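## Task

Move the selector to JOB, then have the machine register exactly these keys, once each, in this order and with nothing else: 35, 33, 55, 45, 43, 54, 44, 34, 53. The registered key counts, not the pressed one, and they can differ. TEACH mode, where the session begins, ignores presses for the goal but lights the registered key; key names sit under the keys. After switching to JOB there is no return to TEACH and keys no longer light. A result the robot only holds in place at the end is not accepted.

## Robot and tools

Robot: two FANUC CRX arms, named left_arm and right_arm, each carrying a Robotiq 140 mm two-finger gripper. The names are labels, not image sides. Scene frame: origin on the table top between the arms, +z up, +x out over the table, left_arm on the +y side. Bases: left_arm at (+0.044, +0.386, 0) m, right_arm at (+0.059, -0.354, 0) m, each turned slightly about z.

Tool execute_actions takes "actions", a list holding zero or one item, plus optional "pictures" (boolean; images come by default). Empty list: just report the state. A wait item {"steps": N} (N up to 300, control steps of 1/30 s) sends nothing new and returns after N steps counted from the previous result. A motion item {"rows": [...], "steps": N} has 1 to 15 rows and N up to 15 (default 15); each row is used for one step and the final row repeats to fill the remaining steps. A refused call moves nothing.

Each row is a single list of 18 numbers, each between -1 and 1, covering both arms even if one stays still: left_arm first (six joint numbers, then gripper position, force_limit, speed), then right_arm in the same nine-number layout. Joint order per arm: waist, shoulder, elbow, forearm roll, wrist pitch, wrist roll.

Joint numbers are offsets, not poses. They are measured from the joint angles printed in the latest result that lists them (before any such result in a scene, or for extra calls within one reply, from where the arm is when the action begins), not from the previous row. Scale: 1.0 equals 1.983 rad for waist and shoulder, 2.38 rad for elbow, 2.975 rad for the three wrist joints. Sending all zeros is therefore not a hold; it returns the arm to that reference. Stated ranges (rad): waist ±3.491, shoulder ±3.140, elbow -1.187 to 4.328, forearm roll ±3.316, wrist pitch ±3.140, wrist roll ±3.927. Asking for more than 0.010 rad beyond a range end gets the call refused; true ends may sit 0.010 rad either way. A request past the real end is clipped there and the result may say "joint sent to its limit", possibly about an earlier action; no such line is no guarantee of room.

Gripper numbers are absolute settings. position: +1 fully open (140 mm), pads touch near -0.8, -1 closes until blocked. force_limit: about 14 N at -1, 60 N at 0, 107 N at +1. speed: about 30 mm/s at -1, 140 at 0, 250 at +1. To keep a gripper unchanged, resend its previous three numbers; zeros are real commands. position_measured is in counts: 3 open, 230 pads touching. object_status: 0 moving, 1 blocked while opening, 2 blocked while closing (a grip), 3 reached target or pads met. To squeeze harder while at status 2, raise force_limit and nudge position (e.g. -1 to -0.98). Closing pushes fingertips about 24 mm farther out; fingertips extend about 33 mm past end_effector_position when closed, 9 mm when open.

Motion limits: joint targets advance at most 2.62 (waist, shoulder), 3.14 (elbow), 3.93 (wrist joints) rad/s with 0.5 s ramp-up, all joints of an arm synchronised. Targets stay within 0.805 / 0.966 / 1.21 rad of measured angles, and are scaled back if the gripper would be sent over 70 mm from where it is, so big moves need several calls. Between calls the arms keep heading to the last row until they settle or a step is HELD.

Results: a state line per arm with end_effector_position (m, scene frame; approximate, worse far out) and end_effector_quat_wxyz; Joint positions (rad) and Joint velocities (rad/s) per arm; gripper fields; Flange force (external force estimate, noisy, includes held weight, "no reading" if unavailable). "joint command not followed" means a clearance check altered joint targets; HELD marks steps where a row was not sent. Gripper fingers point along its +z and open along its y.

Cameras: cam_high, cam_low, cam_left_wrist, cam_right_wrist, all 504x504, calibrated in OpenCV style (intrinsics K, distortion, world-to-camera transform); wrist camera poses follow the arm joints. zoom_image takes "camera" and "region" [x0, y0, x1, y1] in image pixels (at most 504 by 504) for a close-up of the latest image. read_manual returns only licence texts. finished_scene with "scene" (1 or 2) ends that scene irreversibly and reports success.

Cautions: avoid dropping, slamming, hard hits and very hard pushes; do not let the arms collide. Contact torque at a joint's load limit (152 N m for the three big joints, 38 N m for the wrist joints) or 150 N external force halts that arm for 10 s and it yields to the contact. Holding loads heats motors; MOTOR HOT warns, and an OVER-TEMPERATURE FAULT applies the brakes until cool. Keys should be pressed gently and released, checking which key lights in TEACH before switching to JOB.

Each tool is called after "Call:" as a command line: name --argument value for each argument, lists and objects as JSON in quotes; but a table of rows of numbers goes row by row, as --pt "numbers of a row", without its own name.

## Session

Call:
execute_actions --actions '[]'

Scene clock: 0.00 s of 4800.00 s.
left_arm: end_effector_position=(+0.9323, +0.4319, +0.2916) position_measured=3 object_status=3 end_effector_quat_wxyz=(+0.193, +0.608, +0.280, +0.717) | right_arm: end_effector_position=(+0.5556, -0.2943, +0.2703) position_measured=3 object_status=3 end_effector_quat_wxyz=(-0.000, +0.998, +0.061, -0.002)
Joint positions: left_arm=[ 0.04   0.516 -0.194 -0.067  0.814  2.317] | right_arm=[ 0.264  0.137  0.22  -0.002 -1.658  1.311]
Joint velocities: left_arm=[ 0.    -0.001 -0.     0.    -0.     0.   ] | right_arm=[ 0.001 -0.001  0.001  0.     0.001  0.   ]
Flange force (N, the push that the arm receives, along the gripper's own x y z axes): no reading
camera_calibration (this result's frames):
cam_left_wrist: T_world_to_cam=[[-0.0189244, -0.617025, 0.786716, 0.0489438], [-0.106493, -0.781137, -0.615211, 0.629916], [0.994133, -0.0954223, -0.0509263, -0.687376], [0, 0, 0, 1]] pos_world=[0.751351, 0.45666, 0.314021]
cam_right_wrist: T_world_to_cam=[[0.150973, -0.988017, -0.032077, -0.365323], [-0.945247, -0.153783, 0.287853, 0.417276], [-0.289337, -0.0131374, -0.957137, 0.608857], [0, 0, 0, 1]] pos_world=[0.625748, -0.288776, 0.450927]

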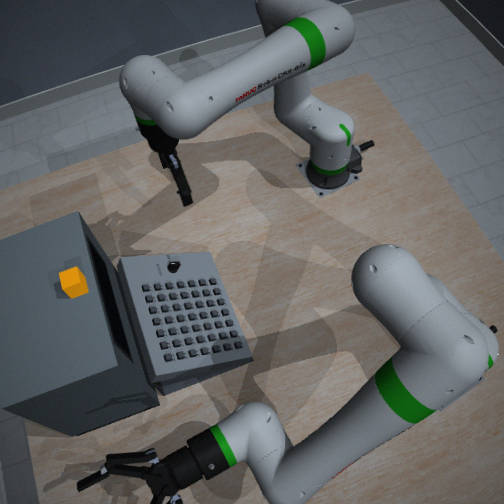

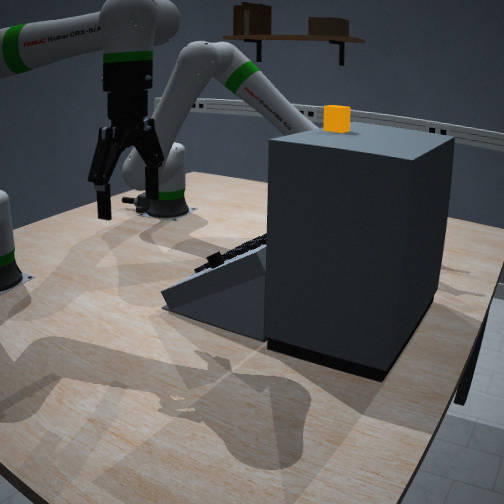

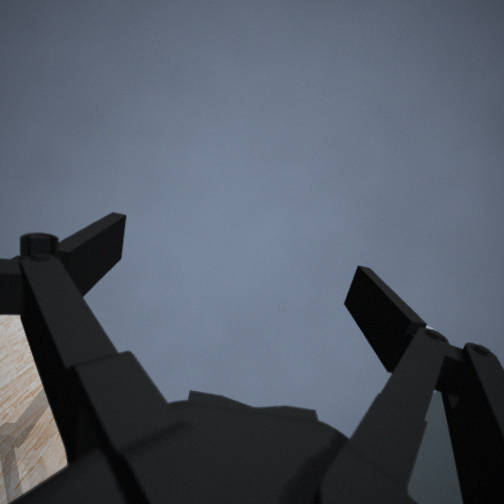

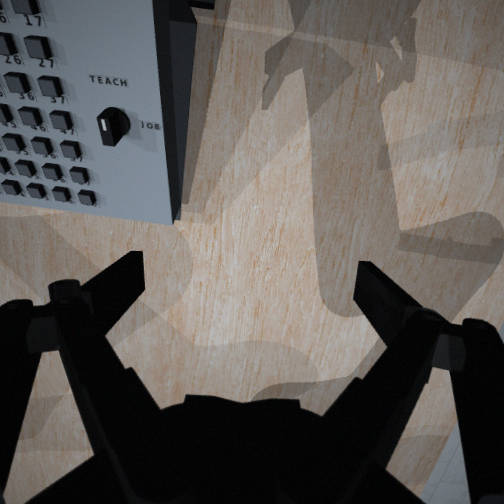

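Call:
zoom_image --camera "cam_right_wrist" --region '[0, 0, 240, 240]'

Call:
zoom_image --camera "cam_high" --region '[100, 230, 280, 410]'

Region (0, 0, 240, 240) of cam_right_wrist's 504x504 image, scaled by 2.100, with more detail than that image has.

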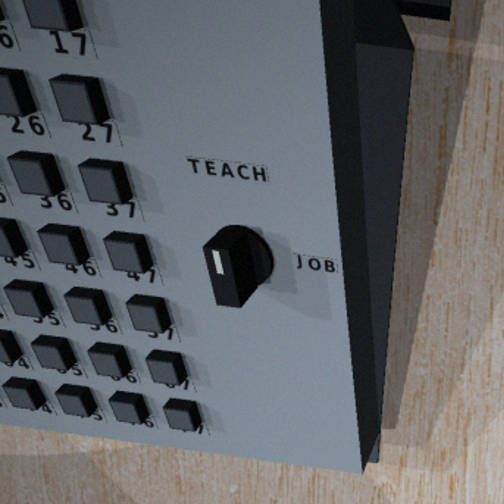

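Region (100, 230, 280, 410) of cam_high's 504x504 image, scaled by 2.800, with more detail than that image has.

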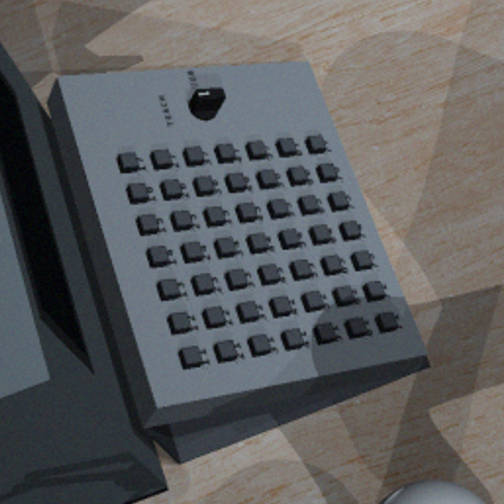

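Call:
execute_actions --actions '[{"rows": [[0,0,0,0,0,0,1,0,0, 0.30333,0.07917,-0.09811,0.14094,0.20457,-0.82897,-1,0,1]], "steps": 15}]' --pictures false

Call:
execute_actions --actions '[{"steps": 30}]'

Scene clock: 120.50 s of 4800.00 s.
left_arm: end_effector_position=(+0.9323, +0.4319, +0.2916) position_measured=3 object_status=3 end_effector_quat_wxyz=(+0.193, +0.608, +0.280, +0.717) | right_arm: end_effector_position=(+0.6100, -0.1822, +0.2244) position_measured=187 object_status=0 end_effector_quat_wxyz=(+0.033, +0.990, -0.105, +0.092)
Joint positions: left_arm=[ 0.04   0.516 -0.194 -0.067  0.814  2.317] | right_arm=[ 0.519  0.203  0.121  0.176 -1.4    0.701]
Joint velocities: left_arm=[-0.001  0.    -0.     0.     0.003  0.001] | right_arm=[ 0.569  0.147 -0.221  0.394  0.571 -1.77 ]
Flange force (N, the push that the arm receives, along the gripper's own x y z axes): left_arm=[-0.8 -1.4 1.4] | right_arm=[1.8 -6.3 2.6]
Steps of this call (steps 1 to 90: nothing new was sent; then 117.00 s passed at rest; steps 91 to 105: all 15 steps of this action). Readings (joint positions | what the end effector reports):
91: left_arm=[0.040 0.516 -0.194 -0.067 0.814 2.317] | right_arm=[0.264 0.137 0.220 -0.001 -1.657 1.311] | left_arm position_measured=3 object_status=3 | right_arm position_measured=3 object_status=0
92: left_arm=[0.040 0.516 -0.194 -0.067 0.814 2.317] | right_arm=[0.267 0.137 0.219 0.001 -1.654 1.305] | left_arm position_measured=3 object_status=3 | right_arm position_measured=12 object_status=0
94: left_arm=[0.040 0.516 -0.194 -0.067 0.814 2.317] | right_arm=[0.285 0.142 0.212 0.014 -1.635 1.267] | left_arm position_measured=3 object_status=3 | right_arm position_measured=38 object_status=0
98: left_arm=[0.040 0.516 -0.194 -0.067 0.814 2.317] | right_arm=[0.370 0.165 0.179 0.073 -1.550 1.091] | left_arm position_measured=3 object_status=3 | right_arm position_measured=92 object_status=0
105: the state above

Scene clock: 121.50 s of 4800.00 s.
left_arm: end_effector_position=(+0.9323, +0.4319, +0.2916) position_measured=3 object_status=3 end_effector_quat_wxyz=(+0.193, +0.608, +0.280, +0.717) | right_arm: end_effector_position=(+0.6104, +0.0337, +0.1748) position_measured=233 object_status=3 end_effector_quat_wxyz=(+0.154, -0.690, +0.690, -0.153)
Joint positions: left_arm=[ 0.04   0.516 -0.194 -0.067  0.814  2.317] | right_arm=[ 0.865  0.294 -0.013  0.418 -1.049 -1.155]
Joint velocities: left_arm=[-0.    -0.001 -0.    -0.     0.001  0.001] | right_arm=[-0.     0.     0.     0.001  0.001 -0.005]
Flange force (N, the push that the arm receives, along the gripper's own x y z axes): left_arm=[-2.8 -1.4 1.6] | right_arm=[-0.4 -0.8 -1.4]
Steps of this call (steps 1 to 30: the robot went on to your last target). Readings (joint positions | what the end effector reports):
1: left_arm=[0.040 0.516 -0.194 -0.067 0.814 2.317] | right_arm=[0.538 0.208 0.114 0.189 -1.380 0.640] | left_arm position_measured=3 object_status=3 | right_arm position_measured=200 object_status=0
2: left_arm=[0.040 0.516 -0.194 -0.067 0.814 2.317] | right_arm=[0.556 0.213 0.107 0.202 -1.362 0.577] | left_arm position_measured=3 object_status=3 | right_arm position_measured=214 object_status=0
4: left_arm=[0.040 0.516 -0.194 -0.067 0.814 2.317] | right_arm=[0.592 0.222 0.093 0.227 -1.326 0.447] | left_arm position_measured=3 object_status=3 | right_arm position_measured=233 object_status=0
8: left_arm=[0.040 0.516 -0.194 -0.067 0.814 2.317] | right_arm=[0.656 0.239 0.068 0.272 -1.260 0.162] | left_arm position_measured=3 object_status=3 | right_arm position_measured=233 object_status=0
30: the state above
camera_calibration (this result's frames):
cam_left_wrist: T_world_to_cam=[[-0.0189243, -0.617025, 0.786716, 0.0489438], [-0.106493, -0.781137, -0.615211, 0.629916], [0.994133, -0.0954223, -0.0509264, -0.687376], [0, 0, 0, 1]] pos_world=[0.751351, 0.45666, 0.314021]
cam_right_wrist: T_world_to_cam=[[-0.891824, -0.0289366, -0.451456, 0.624928], [-0.154296, 0.957568, 0.243425, 0.0346086], [0.425256, 0.28675, -0.858447, 0.0740565], [0, 0, 0, 1]] pos_world=[0.531173, -0.0362925, 0.337277]

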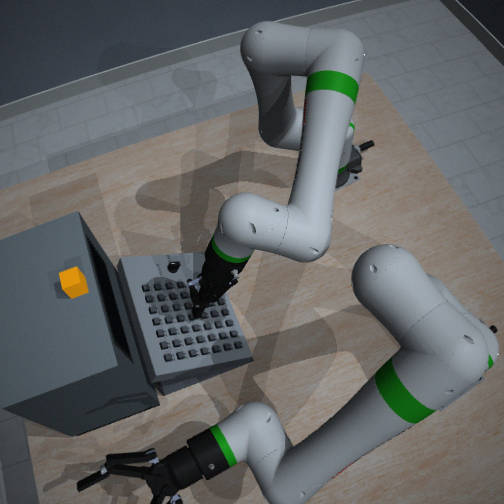

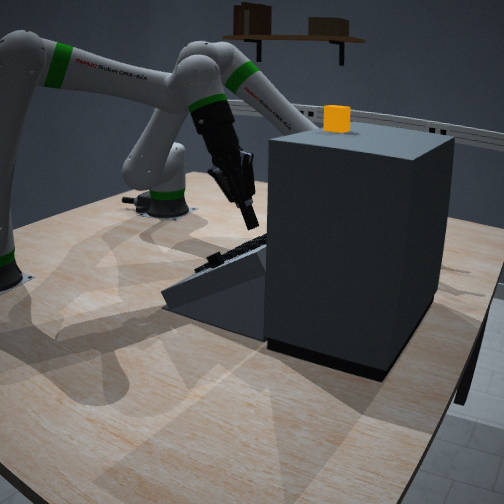

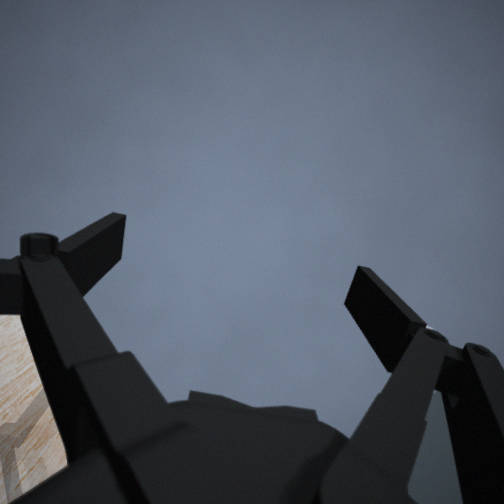

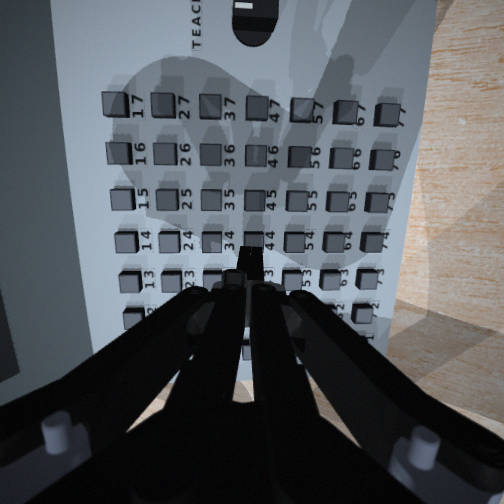

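Call:
zoom_image --camera "cam_right_wrist" --region '[90, 80, 290, 280]'

Call:
zoom_image --camera "cam_right_wrist" --region '[220, 80, 420, 280]'

Call:
zoom_image --camera "cam_low" --region '[140, 200, 300, 360]'

Region (90, 80, 290, 280) of cam_right_wrist's 504x504 image, scaled by 2.520, with more detail than that image has.

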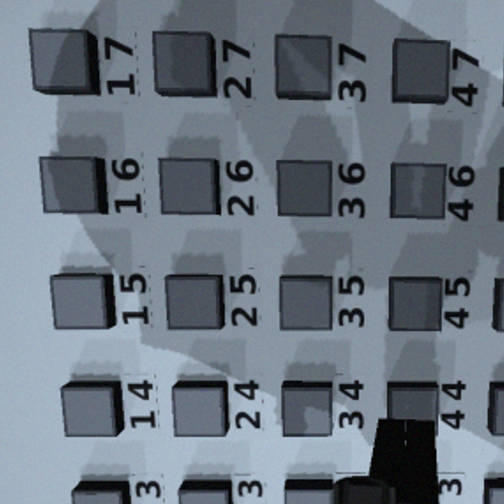

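Region (220, 80, 420, 280) of cam_right_wrist's 504x504 image, scaled by 2.520, with more detail than that image has.

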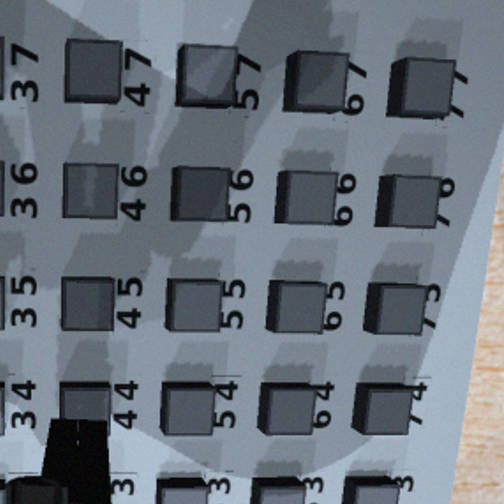

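Region (140, 200, 300, 360) of cam_low's 504x504 image, scaled by 3.150, with more detail than that image has.

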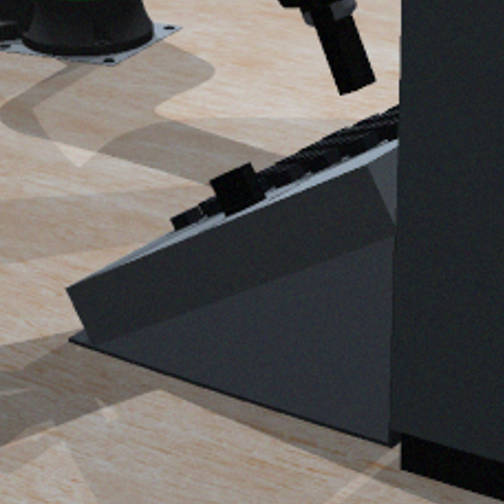

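Call:
execute_actions --actions '[{"rows": [[0,0,0,0,0,0,1,0,0, 0.008598,-0.021853,-0.068256,0.046541,0.042545,-0.046121,-1,0,1]], "steps": 14}]'

Call:
zoom_image --camera "cam_right_wrist" --region '[80, 100, 280, 300]'

Call:
zoom_image --camera "cam_right_wrist" --region '[225, 100, 425, 300]'

Scene clock: 241.97 s of 4800.00 s.
left_arm: end_effector_position=(+0.9323, +0.4319, +0.2916) position_measured=3 object_status=3 end_effector_quat_wxyz=(+0.193, +0.608, +0.280, +0.717) | right_arm: end_effector_position=(+0.6116, +0.0252, +0.1583) position_measured=233 object_status=3 end_effector_quat_wxyz=(+0.183, -0.683, +0.683, -0.183)
Joint positions: left_arm=[ 0.04   0.516 -0.194 -0.067  0.814  2.317] | right_arm=[ 0.882  0.25  -0.175  0.556 -0.922 -1.292]
Joint velocities: left_arm=[ 0.001  0.    -0.002  0.    -0.    -0.   ] | right_arm=[-0.     0.    -0.002  0.001  0.001 -0.   ]
Flange force (N, the push that the arm receives, along the gripper's own x y z axes): left_arm=[-3.5 -0.9 5.6] | right_arm=[-0.3 0.4 0.6]
Steps of this call (steps 1 to 15: the robot went on to your last target; steps 16 to 90: nothing new was sent; then 117.00 s passed at rest; steps 91 to 104: all 14 steps of this action). Readings (joint positions | what the end effector reports):
91: left_arm=[0.040 0.516 -0.194 -0.067 0.814 2.317] | right_arm=[0.865 0.294 -0.014 0.418 -1.049 -1.156] | left_arm position_measured=3 object_status=3 | right_arm position_measured=233 object_status=3
92: left_arm=[0.040 0.516 -0.194 -0.067 0.814 2.317] | right_arm=[0.866 0.293 -0.018 0.423 -1.045 -1.160] | left_arm position_measured=3 object_status=3 | right_arm position_measured=233 object_status=3
94: left_arm=[0.040 0.516 -0.194 -0.067 0.814 2.317] | right_arm=[0.869 0.285 -0.049 0.448 -1.021 -1.185] | left_arm position_measured=3 object_status=3 | right_arm position_measured=233 object_status=3
98: left_arm=[0.040 0.516 -0.194 -0.067 0.814 2.317] | right_arm=[0.880 0.257 -0.152 0.536 -0.941 -1.273] | left_arm position_measured=3 object_status=3 | right_arm position_measured=233 object_status=3
104: the state above
camera_calibration (this result's frames):
cam_left_wrist: T_world_to_cam=[[-0.0189245, -0.617025, 0.786716, 0.048944], [-0.106493, -0.781137, -0.615211, 0.629916], [0.994133, -0.0954224, -0.0509263, -0.687376], [0, 0, 0, 1]] pos_world=[0.751351, 0.45666, 0.314021]
cam_right_wrist: T_world_to_cam=[[-0.849477, -0.0297172, -0.526789, 0.604333], [-0.174869, 0.957841, 0.227952, 0.0619052], [0.497805, 0.285759, -0.81886, 0.0111954], [0, 0, 0, 1]] pos_world=[0.518619, -0.0445354, 0.313412]

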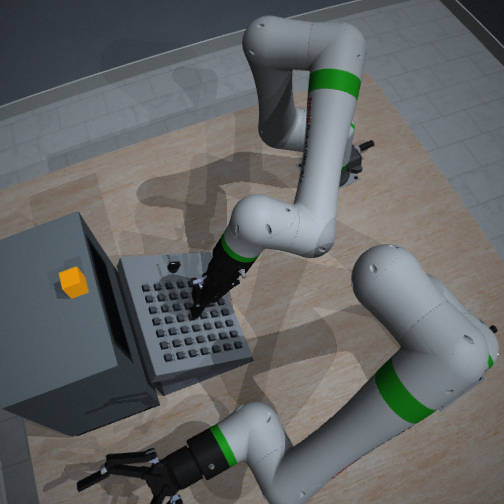

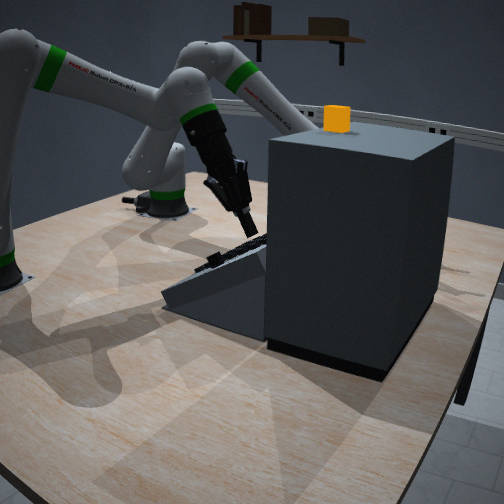

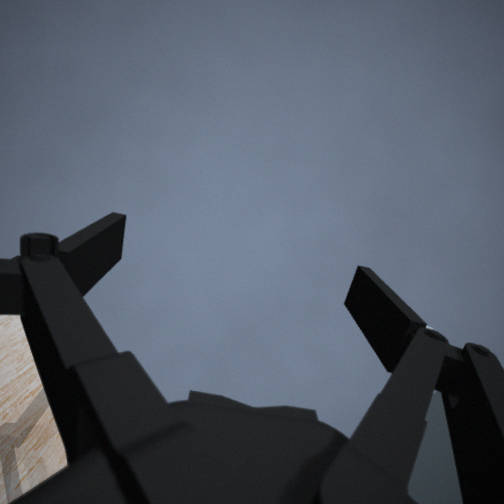

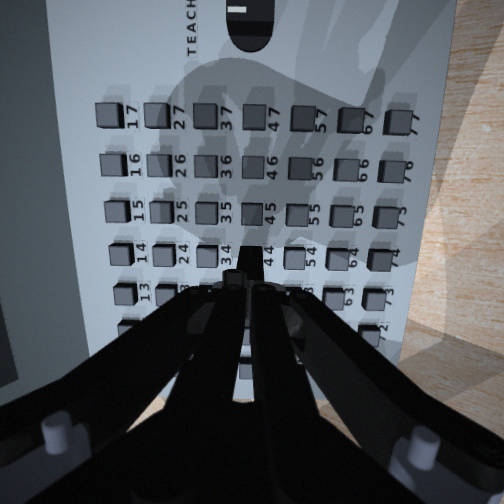

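Region (80, 100, 280, 300) of cam_right_wrist's 504x504 image, scaled by 2.520, with more detail than that image has.

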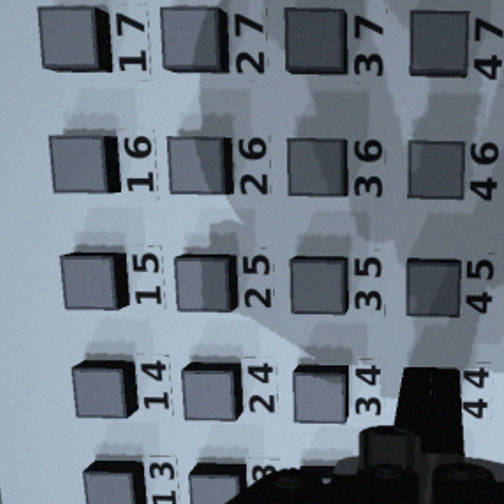

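Region (225, 100, 425, 300) of cam_right_wrist's 504x504 image, scaled by 2.520, with more detail than that image has.

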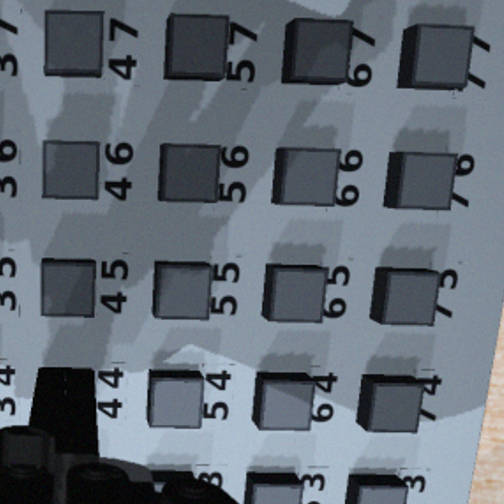

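Call:
execute_actions --actions '[{"rows": [[0,0,0,0,0,0,1,0,0, -0.0048,0.007757,-0.001962,0.002254,0.007248,-0.001456,-1,0,1],[0,0,0,0,0,0,1,0,0, -0.0048,0.007757,-0.001962,0.002254,0.007248,-0.001456,-1,0,1],[0,0,0,0,0,0,1,0,0, -0.0048,0.007757,-0.001962,0.002254,0.007248,-0.001456,-1,0,1],[0,0,0,0,0,0,1,0,0, -0.006694,0.010818,-0.002737,0.003143,0.010108,-0.00203,-1,0,1]], "steps": 11}]'

Scene clock: 295.17 s of 4800.00 s.
left_arm: end_effector_position=(+0.9323, +0.4319, +0.2916) position_measured=3 object_status=3 end_effector_quat_wxyz=(+0.193, +0.608, +0.280, +0.717) | right_arm: end_effector_position=(+0.6191, +0.0253, +0.1454) position_measured=233 object_status=3 end_effector_quat_wxyz=(+0.183, -0.683, +0.683, -0.183)
Joint positions: left_arm=[ 0.04   0.516 -0.194 -0.067  0.814  2.317] | right_arm=[ 0.869  0.272 -0.182  0.566 -0.892 -1.298]
Joint velocities: left_arm=[-0.    -0.     0.002  0.     0.001 -0.   ] | right_arm=[ 0.    -0.     0.001  0.     0.001  0.001]
Flange force (N, the push that the arm receives, along the gripper's own x y z axes): left_arm=[-2.2 -1.3 4.8] | right_arm=[-2.7 -0.4 -2.8]
Steps of this call (steps 1 to 15: the robot went on to your last target; steps 16 to 90: nothing new was sent; then 49.83 s passed at rest; steps 91 to 101: all 11 steps of this action). Readings (joint positions | what the end effector reports):
91: left_arm=[0.040 0.516 -0.194 -0.067 0.814 2.317] | right_arm=[0.882 0.251 -0.176 0.556 -0.922 -1.293] | left_arm position_measured=3 object_status=3 | right_arm position_measured=233 object_status=3
92: left_arm=[0.040 0.516 -0.194 -0.067 0.814 2.317] | right_arm=[0.880 0.254 -0.177 0.558 -0.916 -1.294] | left_arm position_measured=3 object_status=3 | right_arm position_measured=233 object_status=3
94: left_arm=[0.040 0.516 -0.194 -0.067 0.814 2.317] | right_arm=[0.874 0.264 -0.180 0.562 -0.904 -1.296] | left_arm position_measured=3 object_status=3 | right_arm position_measured=233 object_status=3
98: left_arm=[0.040 0.516 -0.194 -0.067 0.814 2.317] | right_arm=[0.869 0.271 -0.182 0.565 -0.893 -1.298] | left_arm position_measured=3 object_status=3 | right_arm position_measured=233 object_status=3
101: the state above
camera_calibration (this result's frames):
cam_left_wrist: T_world_to_cam=[[-0.0189246, -0.617025, 0.786716, 0.0489439], [-0.106493, -0.781137, -0.615211, 0.629916], [0.994133, -0.0954223, -0.0509261, -0.687376], [0, 0, 0, 1]] pos_world=[0.751351, 0.45666, 0.314021]
cam_right_wrist: T_world_to_cam=[[-0.84942, -0.0296732, -0.526882, 0.603878], [-0.174926, 0.957803, 0.228068, 0.0661324], [0.497882, 0.285891, -0.818767, -0.00320657], [0, 0, 0, 1]] pos_world=[0.526111, -0.044506, 0.300465]

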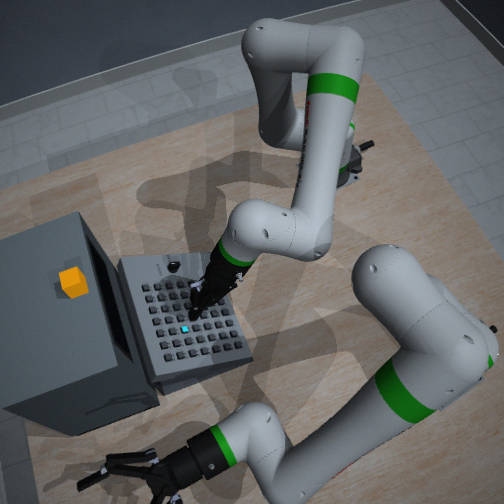

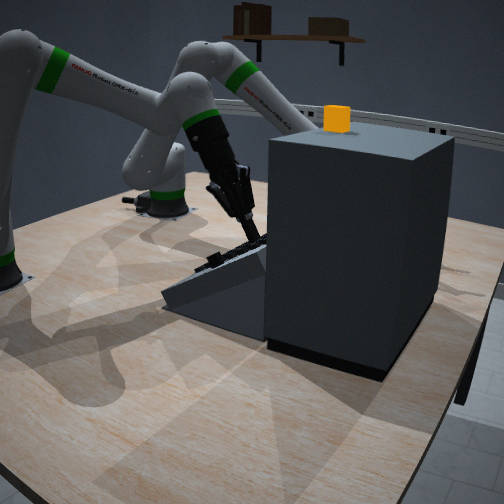

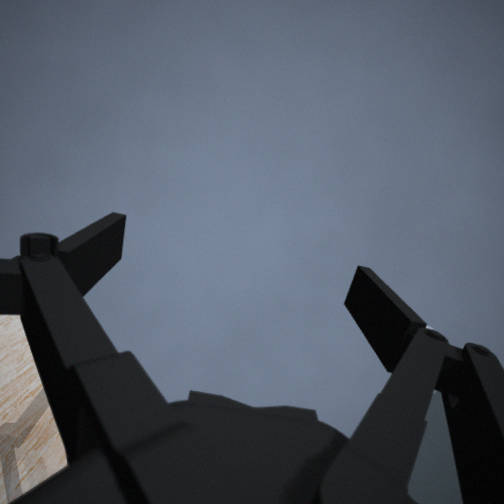

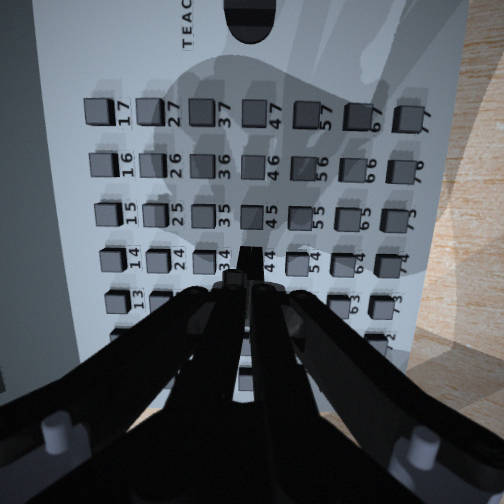

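A key lit up already. Zooming in to identify it.

Call:
zoom_image --camera "cam_high" --region '[120, 250, 270, 400]'

Region (120, 250, 270, 400) of cam_high's 504x504 image, scaled by 3.360, with more detail than that image has.

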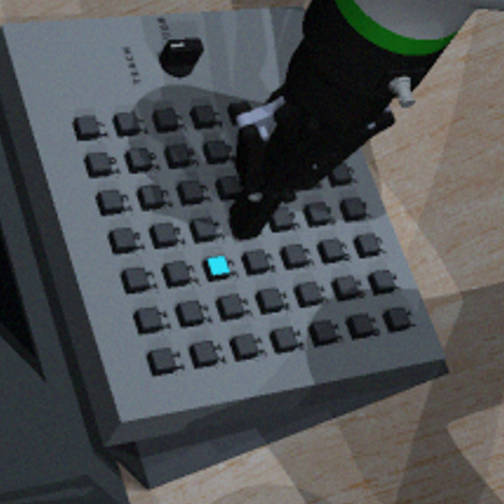

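Call:
execute_actions --actions '[{"rows": [[0,0,0,0,0,0,1,0,0, -0.000178,0.000287,-0.000073,0.000083,0.000269,-0.000054,-1,0,1]], "steps": 6}]' --pictures false

Call:
execute_actions --actions '[{"rows": [[0,0,0,0,0,0,1,0,0, 0.003601,-0.005818,0.001472,-0.00169,-0.005436,0.001092,-1,0,1],[0,0,0,0,0,0,1,0,0, 0.003601,-0.005818,0.001472,-0.00169,-0.005436,0.001092,-1,0,1],[0,0,0,0,0,0,1,0,0, 0.003601,-0.005818,0.001472,-0.00169,-0.005436,0.001092,-1,0,1],[0,0,0,0,0,0,1,0,0, 0.05132,-0.041086,-0.076322,0.019922,0.011087,-0.056882,-1,0,1]], "steps": 15}]' --pictures false

Call:
execute_actions --actions '[{"steps": 4}]'

Call:
zoom_image --camera "cam_right_wrist" --region '[150, 120, 350, 320]'

Scene clock: 397.20 s of 4800.00 s.
left_arm: end_effector_position=(+0.9323, +0.4319, +0.2916) position_measured=3 object_status=3 end_effector_quat_wxyz=(+0.193, +0.608, +0.280, +0.717) | right_arm: end_effector_position=(+0.6193, +0.0253, +0.1451) position_measured=233 object_status=3 end_effector_quat_wxyz=(+0.183, -0.683, +0.683, -0.183)
Joint positions: left_arm=[ 0.04   0.516 -0.194 -0.067  0.814  2.317] | right_arm=[ 0.869  0.272 -0.182  0.566 -0.892 -1.299]
Joint velocities: left_arm=[ 0.     0.     0.001  0.     0.    -0.   ] | right_arm=[ 0.     0.    -0.001  0.001  0.001 -0.   ]
Flange force (N, the push that the arm receives, along the gripper's own x y z axes): left_arm=[-4.7 -1.0 6.7] | right_arm=[1.8 6.9 -25.7]
Steps of this call (steps 1 to 15: the robot went on to your last target; steps 16 to 90: nothing new was sent; then 98.83 s passed at rest; steps 91 to 96: all 6 steps of this action). Readings (joint positions | what the end effector reports):
91: left_arm=[0.040 0.516 -0.194 -0.067 0.814 2.317] | right_arm=[0.869 0.272 -0.182 0.566 -0.892 -1.298] | left_arm position_measured=3 object_status=3 | right_arm position_measured=233 object_status=3
92: left_arm=[0.040 0.516 -0.194 -0.067 0.814 2.317] | right_arm=[0.869 0.272 -0.182 0.566 -0.892 -1.298] | left_arm position_measured=3 object_status=3 | right_arm position_measured=233 object_status=3
94: left_arm=[0.040 0.516 -0.194 -0.067 0.814 2.317] | right_arm=[0.869 0.272 -0.182 0.566 -0.892 -1.299] | left_arm position_measured=3 object_status=3 | right_arm position_measured=233 object_status=3
96: the state above

Scene clock: 397.70 s of 4800.00 s.
left_arm: end_effector_position=(+0.9323, +0.4319, +0.2916) position_measured=3 object_status=3 end_effector_quat_wxyz=(+0.193, +0.608, +0.280, +0.717) | right_arm: end_effector_position=(+0.5547, +0.0253, +0.1172) position_measured=233 object_status=3 end_effector_quat_wxyz=(+0.183, -0.683, +0.683, -0.183)
Joint positions: left_arm=[ 0.04   0.516 -0.194 -0.067  0.814  2.317] | right_arm=[ 0.97   0.191 -0.363  0.625 -0.859 -1.467]
Joint velocities: left_arm=[-0.    -0.    -0.001  0.     0.     0.002] | right_arm=[ 0.001 -0.004 -0.004  0.007  0.003 -0.009]
Flange force (N, the push that the arm receives, along the gripper's own x y z axes): left_arm=[-4.0 -0.5 3.3] | right_arm=[-3.5 6.1 1.3]
Steps of this call (steps 1 to 15: all 15 steps of this action). Readings (joint positions | what the end effector reports):
1: left_arm=[0.040 0.516 -0.194 -0.067 0.814 2.317] | right_arm=[0.869 0.272 -0.182 0.566 -0.892 -1.299] | left_arm position_measured=3 object_status=3 | right_arm position_measured=233 object_status=3
2: left_arm=[0.040 0.516 -0.194 -0.067 0.814 2.317] | right_arm=[0.870 0.270 -0.182 0.565 -0.896 -1.299] | left_arm position_measured=3 object_status=3 | right_arm position_measured=233 object_status=3
4: left_arm=[0.040 0.516 -0.194 -0.067 0.814 2.317] | right_arm=[0.875 0.263 -0.180 0.562 -0.905 -1.297] | left_arm position_measured=3 object_status=3 | right_arm position_measured=233 object_status=3
8: left_arm=[0.040 0.516 -0.194 -0.067 0.814 2.317] | right_arm=[0.910 0.233 -0.238 0.582 -0.890 -1.351] | left_arm position_measured=3 object_status=3 | right_arm position_measured=233 object_status=3
15: the state above

Scene clock: 397.83 s of 4800.00 s.
left_arm: end_effector_position=(+0.9323, +0.4319, +0.2916) position_measured=3 object_status=3 end_effector_quat_wxyz=(+0.193, +0.608, +0.280, +0.717) | right_arm: end_effector_position=(+0.5546, +0.0253, +0.1171) position_measured=233 object_status=3 end_effector_quat_wxyz=(+0.183, -0.683, +0.683, -0.183)
Joint positions: left_arm=[ 0.04   0.516 -0.194 -0.067  0.814  2.317] | right_arm=[ 0.97   0.191 -0.364  0.625 -0.859 -1.468]
Joint velocities: left_arm=[ 0.001 -0.     0.001  0.     0.     0.001] | right_arm=[ 0.001 -0.001 -0.002  0.     0.    -0.001]
Flange force (N, the push that the arm receives, along the gripper's own x y z axes): left_arm=[-3.0 -3.3 6.6] | right_arm=[2.6 5.1 1.2]
Steps of this call (steps 1 to 4: the robot went on to your last target). Readings (joint positions | what the end effector reports):
1: left_arm=[0.040 0.516 -0.194 -0.067 0.814 2.317] | right_arm=[0.970 0.191 -0.363 0.625 -0.859 -1.468] | left_arm position_measured=3 object_status=3 | right_arm position_measured=233 object_status=3
2: left_arm=[0.040 0.516 -0.194 -0.067 0.814 2.317] | right_arm=[0.970 0.191 -0.364 0.625 -0.859 -1.468] | left_arm position_measured=3 object_status=3 | right_arm position_measured=233 object_status=3
4: the state above
camera_calibration (this result's frames):
cam_left_wrist: T_world_to_cam=[[-0.0189245, -0.617025, 0.786716, 0.0489439], [-0.106493, -0.781137, -0.615211, 0.629916], [0.994133, -0.0954222, -0.0509261, -0.687376], [0, 0, 0, 1]] pos_world=[0.751351, 0.45666, 0.314021]
cam_right_wrist: T_world_to_cam=[[-0.849458, -0.0295723, -0.526827, 0.534226], [-0.174843, 0.957798, 0.228153, 0.0612518], [0.497847, 0.285918, -0.818779, 0.00578835], [0, 0, 0, 1]] pos_world=[0.46163, -0.0445235, 0.272209]

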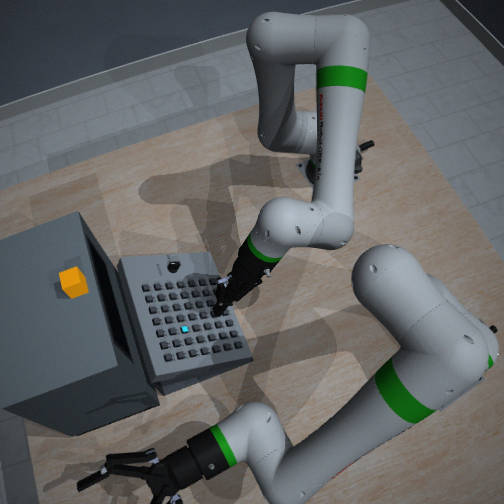

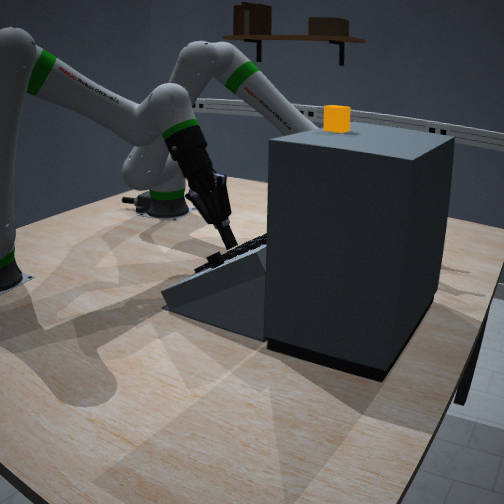

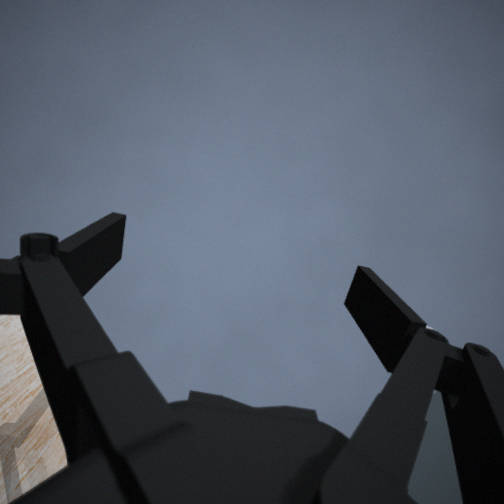

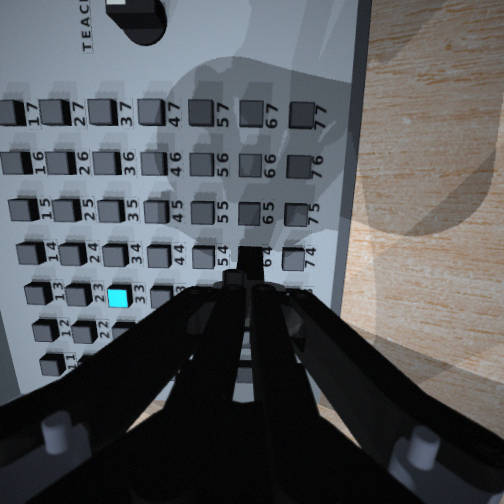

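Region (150, 120, 350, 320) of cam_right_wrist's 504x504 image, scaled by 2.520, with more detail than that image has.

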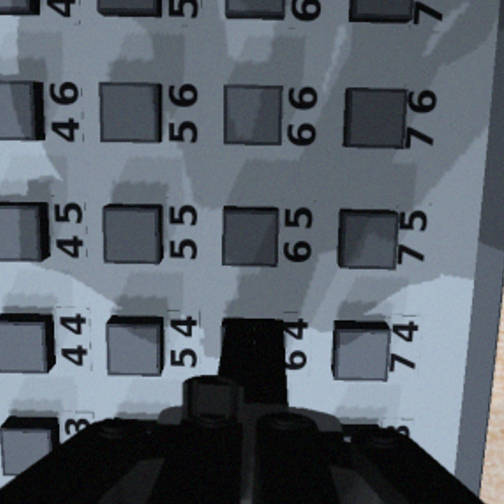

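Call:
execute_actions --actions '[{"rows": [[0,0,0,0,0,0,1,0,0, -0.004656,0.006811,-0.001765,0.002866,0.006356,-0.001834,-1,0,1]], "steps": 10}]'

Scene clock: 432.23 s of 4800.00 s.
left_arm: end_effector_position=(+0.9323, +0.4319, +0.2916) position_measured=3 object_status=3 end_effector_quat_wxyz=(+0.193, +0.608, +0.280, +0.717) | right_arm: end_effector_position=(+0.5589, +0.0253, +0.1097) position_measured=233 object_status=3 end_effector_quat_wxyz=(+0.183, -0.683, +0.683, -0.183)
Joint positions: left_arm=[ 0.04   0.516 -0.194 -0.067  0.814  2.317] | right_arm=[ 0.961  0.204 -0.368  0.634 -0.84  -1.473]
Joint velocities: left_arm=[-0.    -0.     0.    -0.     0.001  0.002] | right_arm=[ 0.     0.001  0.     0.     0.    -0.   ]
Flange force (N, the push that the arm receives, along the gripper's own x y z axes): left_arm=[-3.8 1.0 -1.4] | right_arm=[0.3 6.4 -3.7]
Steps of this call (steps 1 to 15: the robot went on to your last target; steps 16 to 90: nothing new was sent; then 31.07 s passed at rest; steps 91 to 100: all 10 steps of this action). Readings (joint positions | what the end effector reports):
91: left_arm=[0.040 0.516 -0.194 -0.067 0.814 2.317] | right_arm=[0.970 0.191 -0.364 0.625 -0.858 -1.468] | left_arm position_measured=3 object_status=3 | right_arm position_measured=233 object_status=3
92: left_arm=[0.040 0.516 -0.194 -0.067 0.814 2.317] | right_arm=[0.968 0.194 -0.365 0.627 -0.853 -1.469] | left_arm position_measured=3 object_status=3 | right_arm position_measured=233 object_status=3
94: left_arm=[0.040 0.516 -0.194 -0.067 0.814 2.317] | right_arm=[0.963 0.202 -0.367 0.632 -0.842 -1.472] | left_arm position_measured=3 object_status=3 | right_arm position_measured=233 object_status=3
98: left_arm=[0.040 0.516 -0.194 -0.067 0.814 2.317] | right_arm=[0.961 0.204 -0.368 0.633 -0.840 -1.473] | left_arm position_measured=3 object_status=3 | right_arm position_measured=233 object_status=3
100: the state above
camera_calibration (this result's frames):
cam_left_wrist: T_world_to_cam=[[-0.0189246, -0.617025, 0.786716, 0.048944], [-0.106493, -0.781137, -0.615211, 0.629916], [0.994133, -0.0954223, -0.050926, -0.687376], [0, 0, 0, 1]] pos_world=[0.751351, 0.45666, 0.314021]
cam_right_wrist: T_world_to_cam=[[-0.849436, -0.0296119, -0.52686, 0.533947], [-0.174947, 0.95776, 0.228229, 0.0636942], [0.497847, 0.286039, -0.818737, -0.00244447], [0, 0, 0, 1]] pos_world=[0.465914, -0.0444934, 0.264777]

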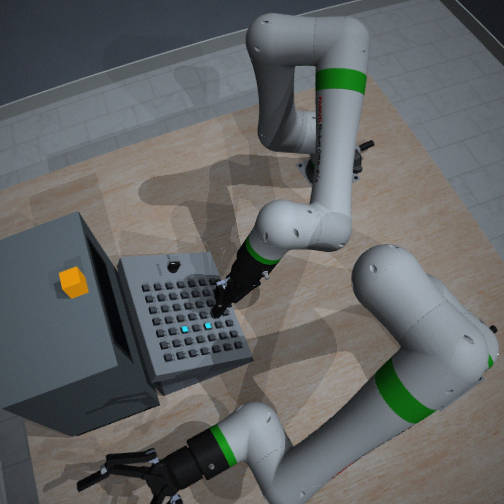

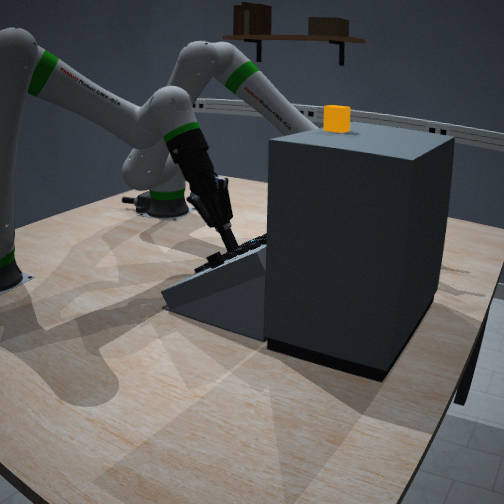

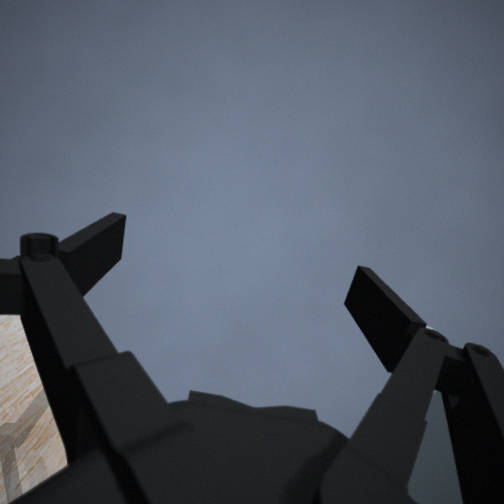

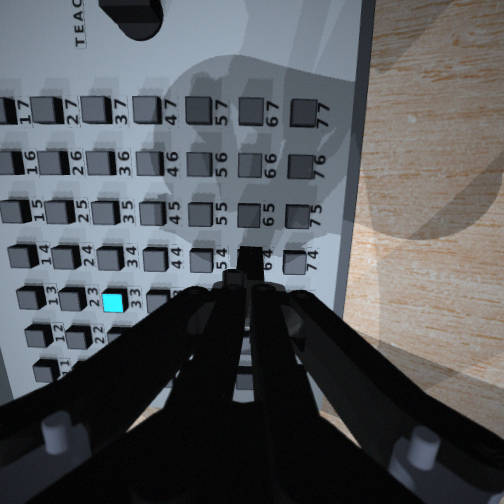

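Call:
execute_actions --actions '[{"rows": [[0,0,0,0,0,0,1,0,0, -0.000189,0.000276,-0.000071,0.000116,0.000257,-0.000074,-1,0,1]], "steps": 6}]' --pictures false

Call:
execute_actions --actions '[{"rows": [[0,0,0,0,0,0,1,0,0, 0.004201,-0.006145,0.001592,-0.002586,-0.005735,0.001655,-1,0,1],[0,0,0,0,0,0,1,0,0, 0.004201,-0.006145,0.001592,-0.002586,-0.005735,0.001655,-1,0,1],[0,0,0,0,0,0,1,0,0, 0.004201,-0.006145,0.001592,-0.002586,-0.005735,0.001655,-1,0,1],[0,0,0,0,0,0,1,0,0, -0.035853,-0.066903,-0.054698,-0.002584,0.011168,0.022815,-1,0,1]], "steps": 15}]' --pictures false

Call:
execute_actions --actions '[{"steps": 3}]'

Call:
zoom_image --camera "cam_right_wrist" --region '[150, 120, 350, 320]'

Scene clock: 479.83 s of 4800.00 s.
left_arm: end_effector_position=(+0.9323, +0.4319, +0.2916) position_measured=3 object_status=3 end_effector_quat_wxyz=(+0.193, +0.608, +0.280, +0.717) | right_arm: end_effector_position=(+0.5591, +0.0253, +0.1094) position_measured=233 object_status=3 end_effector_quat_wxyz=(+0.183, -0.683, +0.683, -0.183)
Joint positions: left_arm=[ 0.04   0.516 -0.194 -0.067  0.814  2.317] | right_arm=[ 0.961  0.205 -0.368  0.634 -0.839 -1.473]
Joint velocities: left_arm=[ 0.    -0.    -0.     0.     0.001 -0.   ] | right_arm=[ 0.     0.001 -0.     0.     0.001  0.   ]
Flange force (N, the push that the arm receives, along the gripper's own x y z axes): left_arm=[-1.3 -1.6 3.3] | right_arm=[1.6 7.4 -23.4]
Steps of this call (steps 1 to 15: the robot went on to your last target; steps 16 to 90: nothing new was sent; then 44.40 s passed at rest; steps 91 to 96: all 6 steps of this action). Readings (joint positions | what the end effector reports):
91: left_arm=[0.040 0.516 -0.194 -0.067 0.814 2.317] | right_arm=[0.961 0.204 -0.368 0.634 -0.840 -1.473] | left_arm position_measured=3 object_status=3 | right_arm position_measured=233 object_status=3
92: left_arm=[0.040 0.516 -0.194 -0.067 0.814 2.317] | right_arm=[0.961 0.204 -0.368 0.634 -0.840 -1.473] | left_arm position_measured=3 object_status=3 | right_arm position_measured=233 object_status=3
94: left_arm=[0.040 0.516 -0.194 -0.067 0.814 2.317] | right_arm=[0.961 0.205 -0.368 0.634 -0.839 -1.473] | left_arm position_measured=3 object_status=3 | right_arm position_measured=233 object_status=3
96: the state above

Scene clock: 480.33 s of 4800.00 s.
left_arm: end_effector_position=(+0.9323, +0.4319, +0.2916) position_measured=3 object_status=3 end_effector_quat_wxyz=(+0.193, +0.608, +0.280, +0.717) | right_arm: end_effector_position=(+0.5570, -0.0443, +0.1173) position_measured=233 object_status=3 end_effector_quat_wxyz=(+0.183, -0.683, +0.683, -0.183)
Joint positions: left_arm=[ 0.04   0.516 -0.194 -0.067  0.814  2.317] | right_arm=[ 0.89   0.072 -0.498  0.626 -0.806 -1.406]
Joint velocities: left_arm=[ 0.     0.    -0.001  0.    -0.001 -0.   ] | right_arm=[ 0.    -0.    -0.002  0.003  0.     0.001]
Flange force (N, the push that the arm receives, along the gripper's own x y z axes): left_arm=[-2.1 -3.4 4.5] | right_arm=[-1.5 -0.1 1.3]
Steps of this call (steps 1 to 15: all 15 steps of this action). Readings (joint positions | what the end effector reports):
1: left_arm=[0.040 0.516 -0.194 -0.067 0.814 2.317] | right_arm=[0.961 0.205 -0.368 0.634 -0.839 -1.473] | left_arm position_measured=3 object_status=3 | right_arm position_measured=233 object_status=3
2: left_arm=[0.040 0.516 -0.194 -0.067 0.814 2.317] | right_arm=[0.963 0.202 -0.367 0.632 -0.843 -1.473] | left_arm position_measured=3 object_status=3 | right_arm position_measured=233 object_status=3
4: left_arm=[0.040 0.516 -0.194 -0.067 0.814 2.317] | right_arm=[0.968 0.194 -0.365 0.627 -0.853 -1.470] | left_arm position_measured=3 object_status=3 | right_arm position_measured=233 object_status=3
8: left_arm=[0.040 0.516 -0.194 -0.067 0.814 2.317] | right_arm=[0.937 0.136 -0.420 0.626 -0.834 -1.440] | left_arm position_measured=3 object_status=3 | right_arm position_measured=233 object_status=3
15: the state above

Scene clock: 480.43 s of 4800.00 s.
left_arm: end_effector_position=(+0.9323, +0.4319, +0.2916) position_measured=3 object_status=3 end_effector_quat_wxyz=(+0.193, +0.608, +0.280, +0.717) | right_arm: end_effector_position=(+0.5570, -0.0443, +0.1173) position_measured=233 object_status=3 end_effector_quat_wxyz=(+0.183, -0.683, +0.683, -0.183)
Joint positions: left_arm=[ 0.04   0.516 -0.194 -0.067  0.814  2.317] | right_arm=[ 0.89   0.072 -0.498  0.626 -0.806 -1.406]
Joint velocities: left_arm=[-0.001 -0.    -0.001 -0.     0.     0.   ] | right_arm=[-0.    -0.001  0.    -0.    -0.     0.   ]
Flange force (N, the push that the arm receives, along the gripper's own x y z axes): left_arm=[-6.0 -0.3 0.3] | right_arm=[-1.1 1.2 -1.7]
Steps of this call (steps 1 to 3: the robot went on to your last target). Readings (joint positions | what the end effector reports):
1: left_arm=[0.040 0.516 -0.194 -0.067 0.814 2.317] | right_arm=[0.890 0.072 -0.498 0.626 -0.806 -1.406] | left_arm position_measured=3 object_status=3 | right_arm position_measured=233 object_status=3
2: left_arm=[0.040 0.516 -0.194 -0.067 0.814 2.317] | right_arm=[0.890 0.072 -0.498 0.626 -0.806 -1.406] | left_arm position_measured=3 object_status=3 | right_arm position_measured=233 object_status=3
3: the state above
camera_calibration (this result's frames):
cam_left_wrist: T_world_to_cam=[[-0.0189245, -0.617025, 0.786716, 0.048944], [-0.106493, -0.781137, -0.615211, 0.629916], [0.994133, -0.0954223, -0.0509262, -0.687376], [0, 0, 0, 1]] pos_world=[0.751351, 0.45666, 0.314021]
cam_right_wrist: T_world_to_cam=[[-0.849399, -0.0296432, -0.526918, 0.534228], [-0.175, 0.957753, 0.22822, 0.128365], [0.497892, 0.286061, -0.818702, 0.024597], [0, 0, 0, 1]] pos_world=[0.463989, -0.114142, 0.272336]

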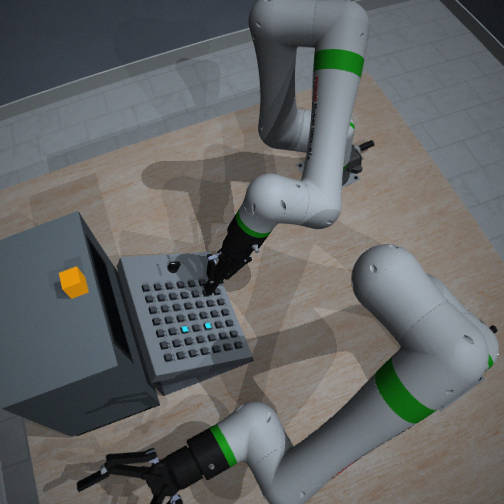

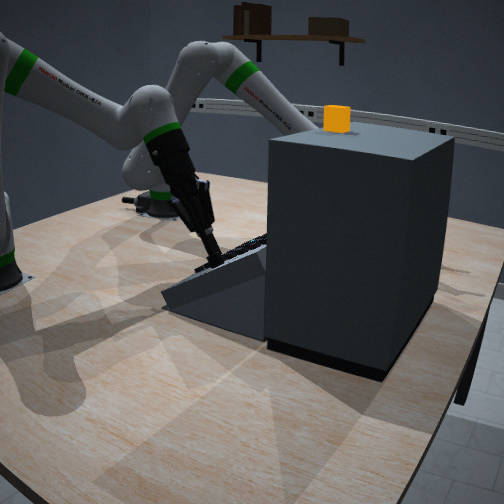

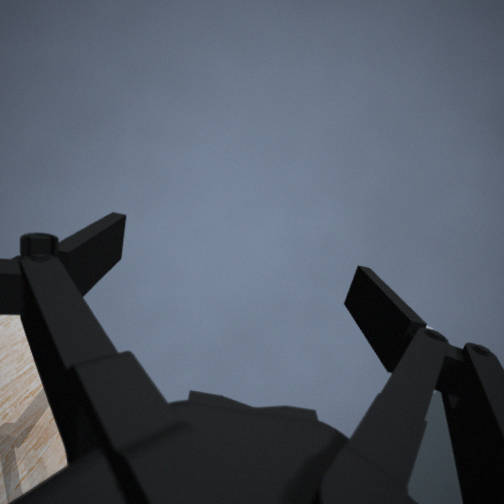

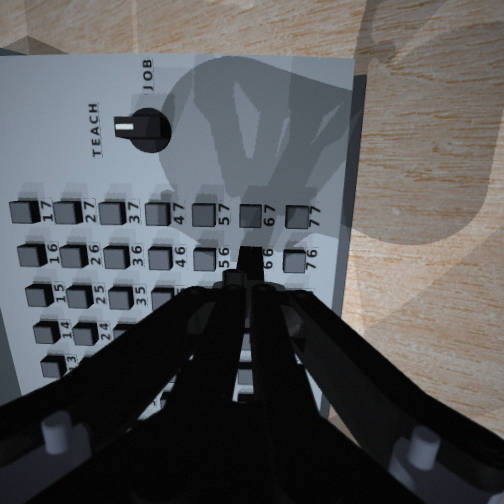

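Region (150, 120, 350, 320) of cam_right_wrist's 504x504 image, scaled by 2.520, with more detail than that image has.

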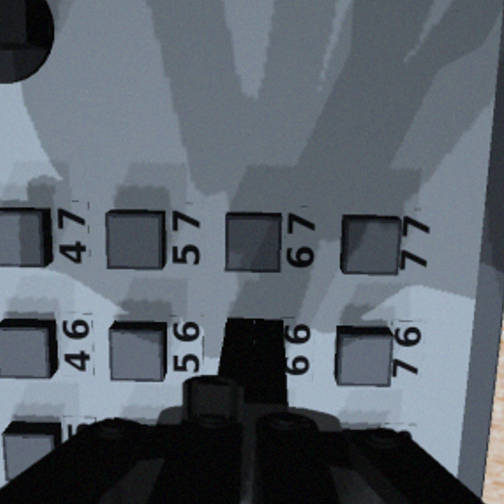

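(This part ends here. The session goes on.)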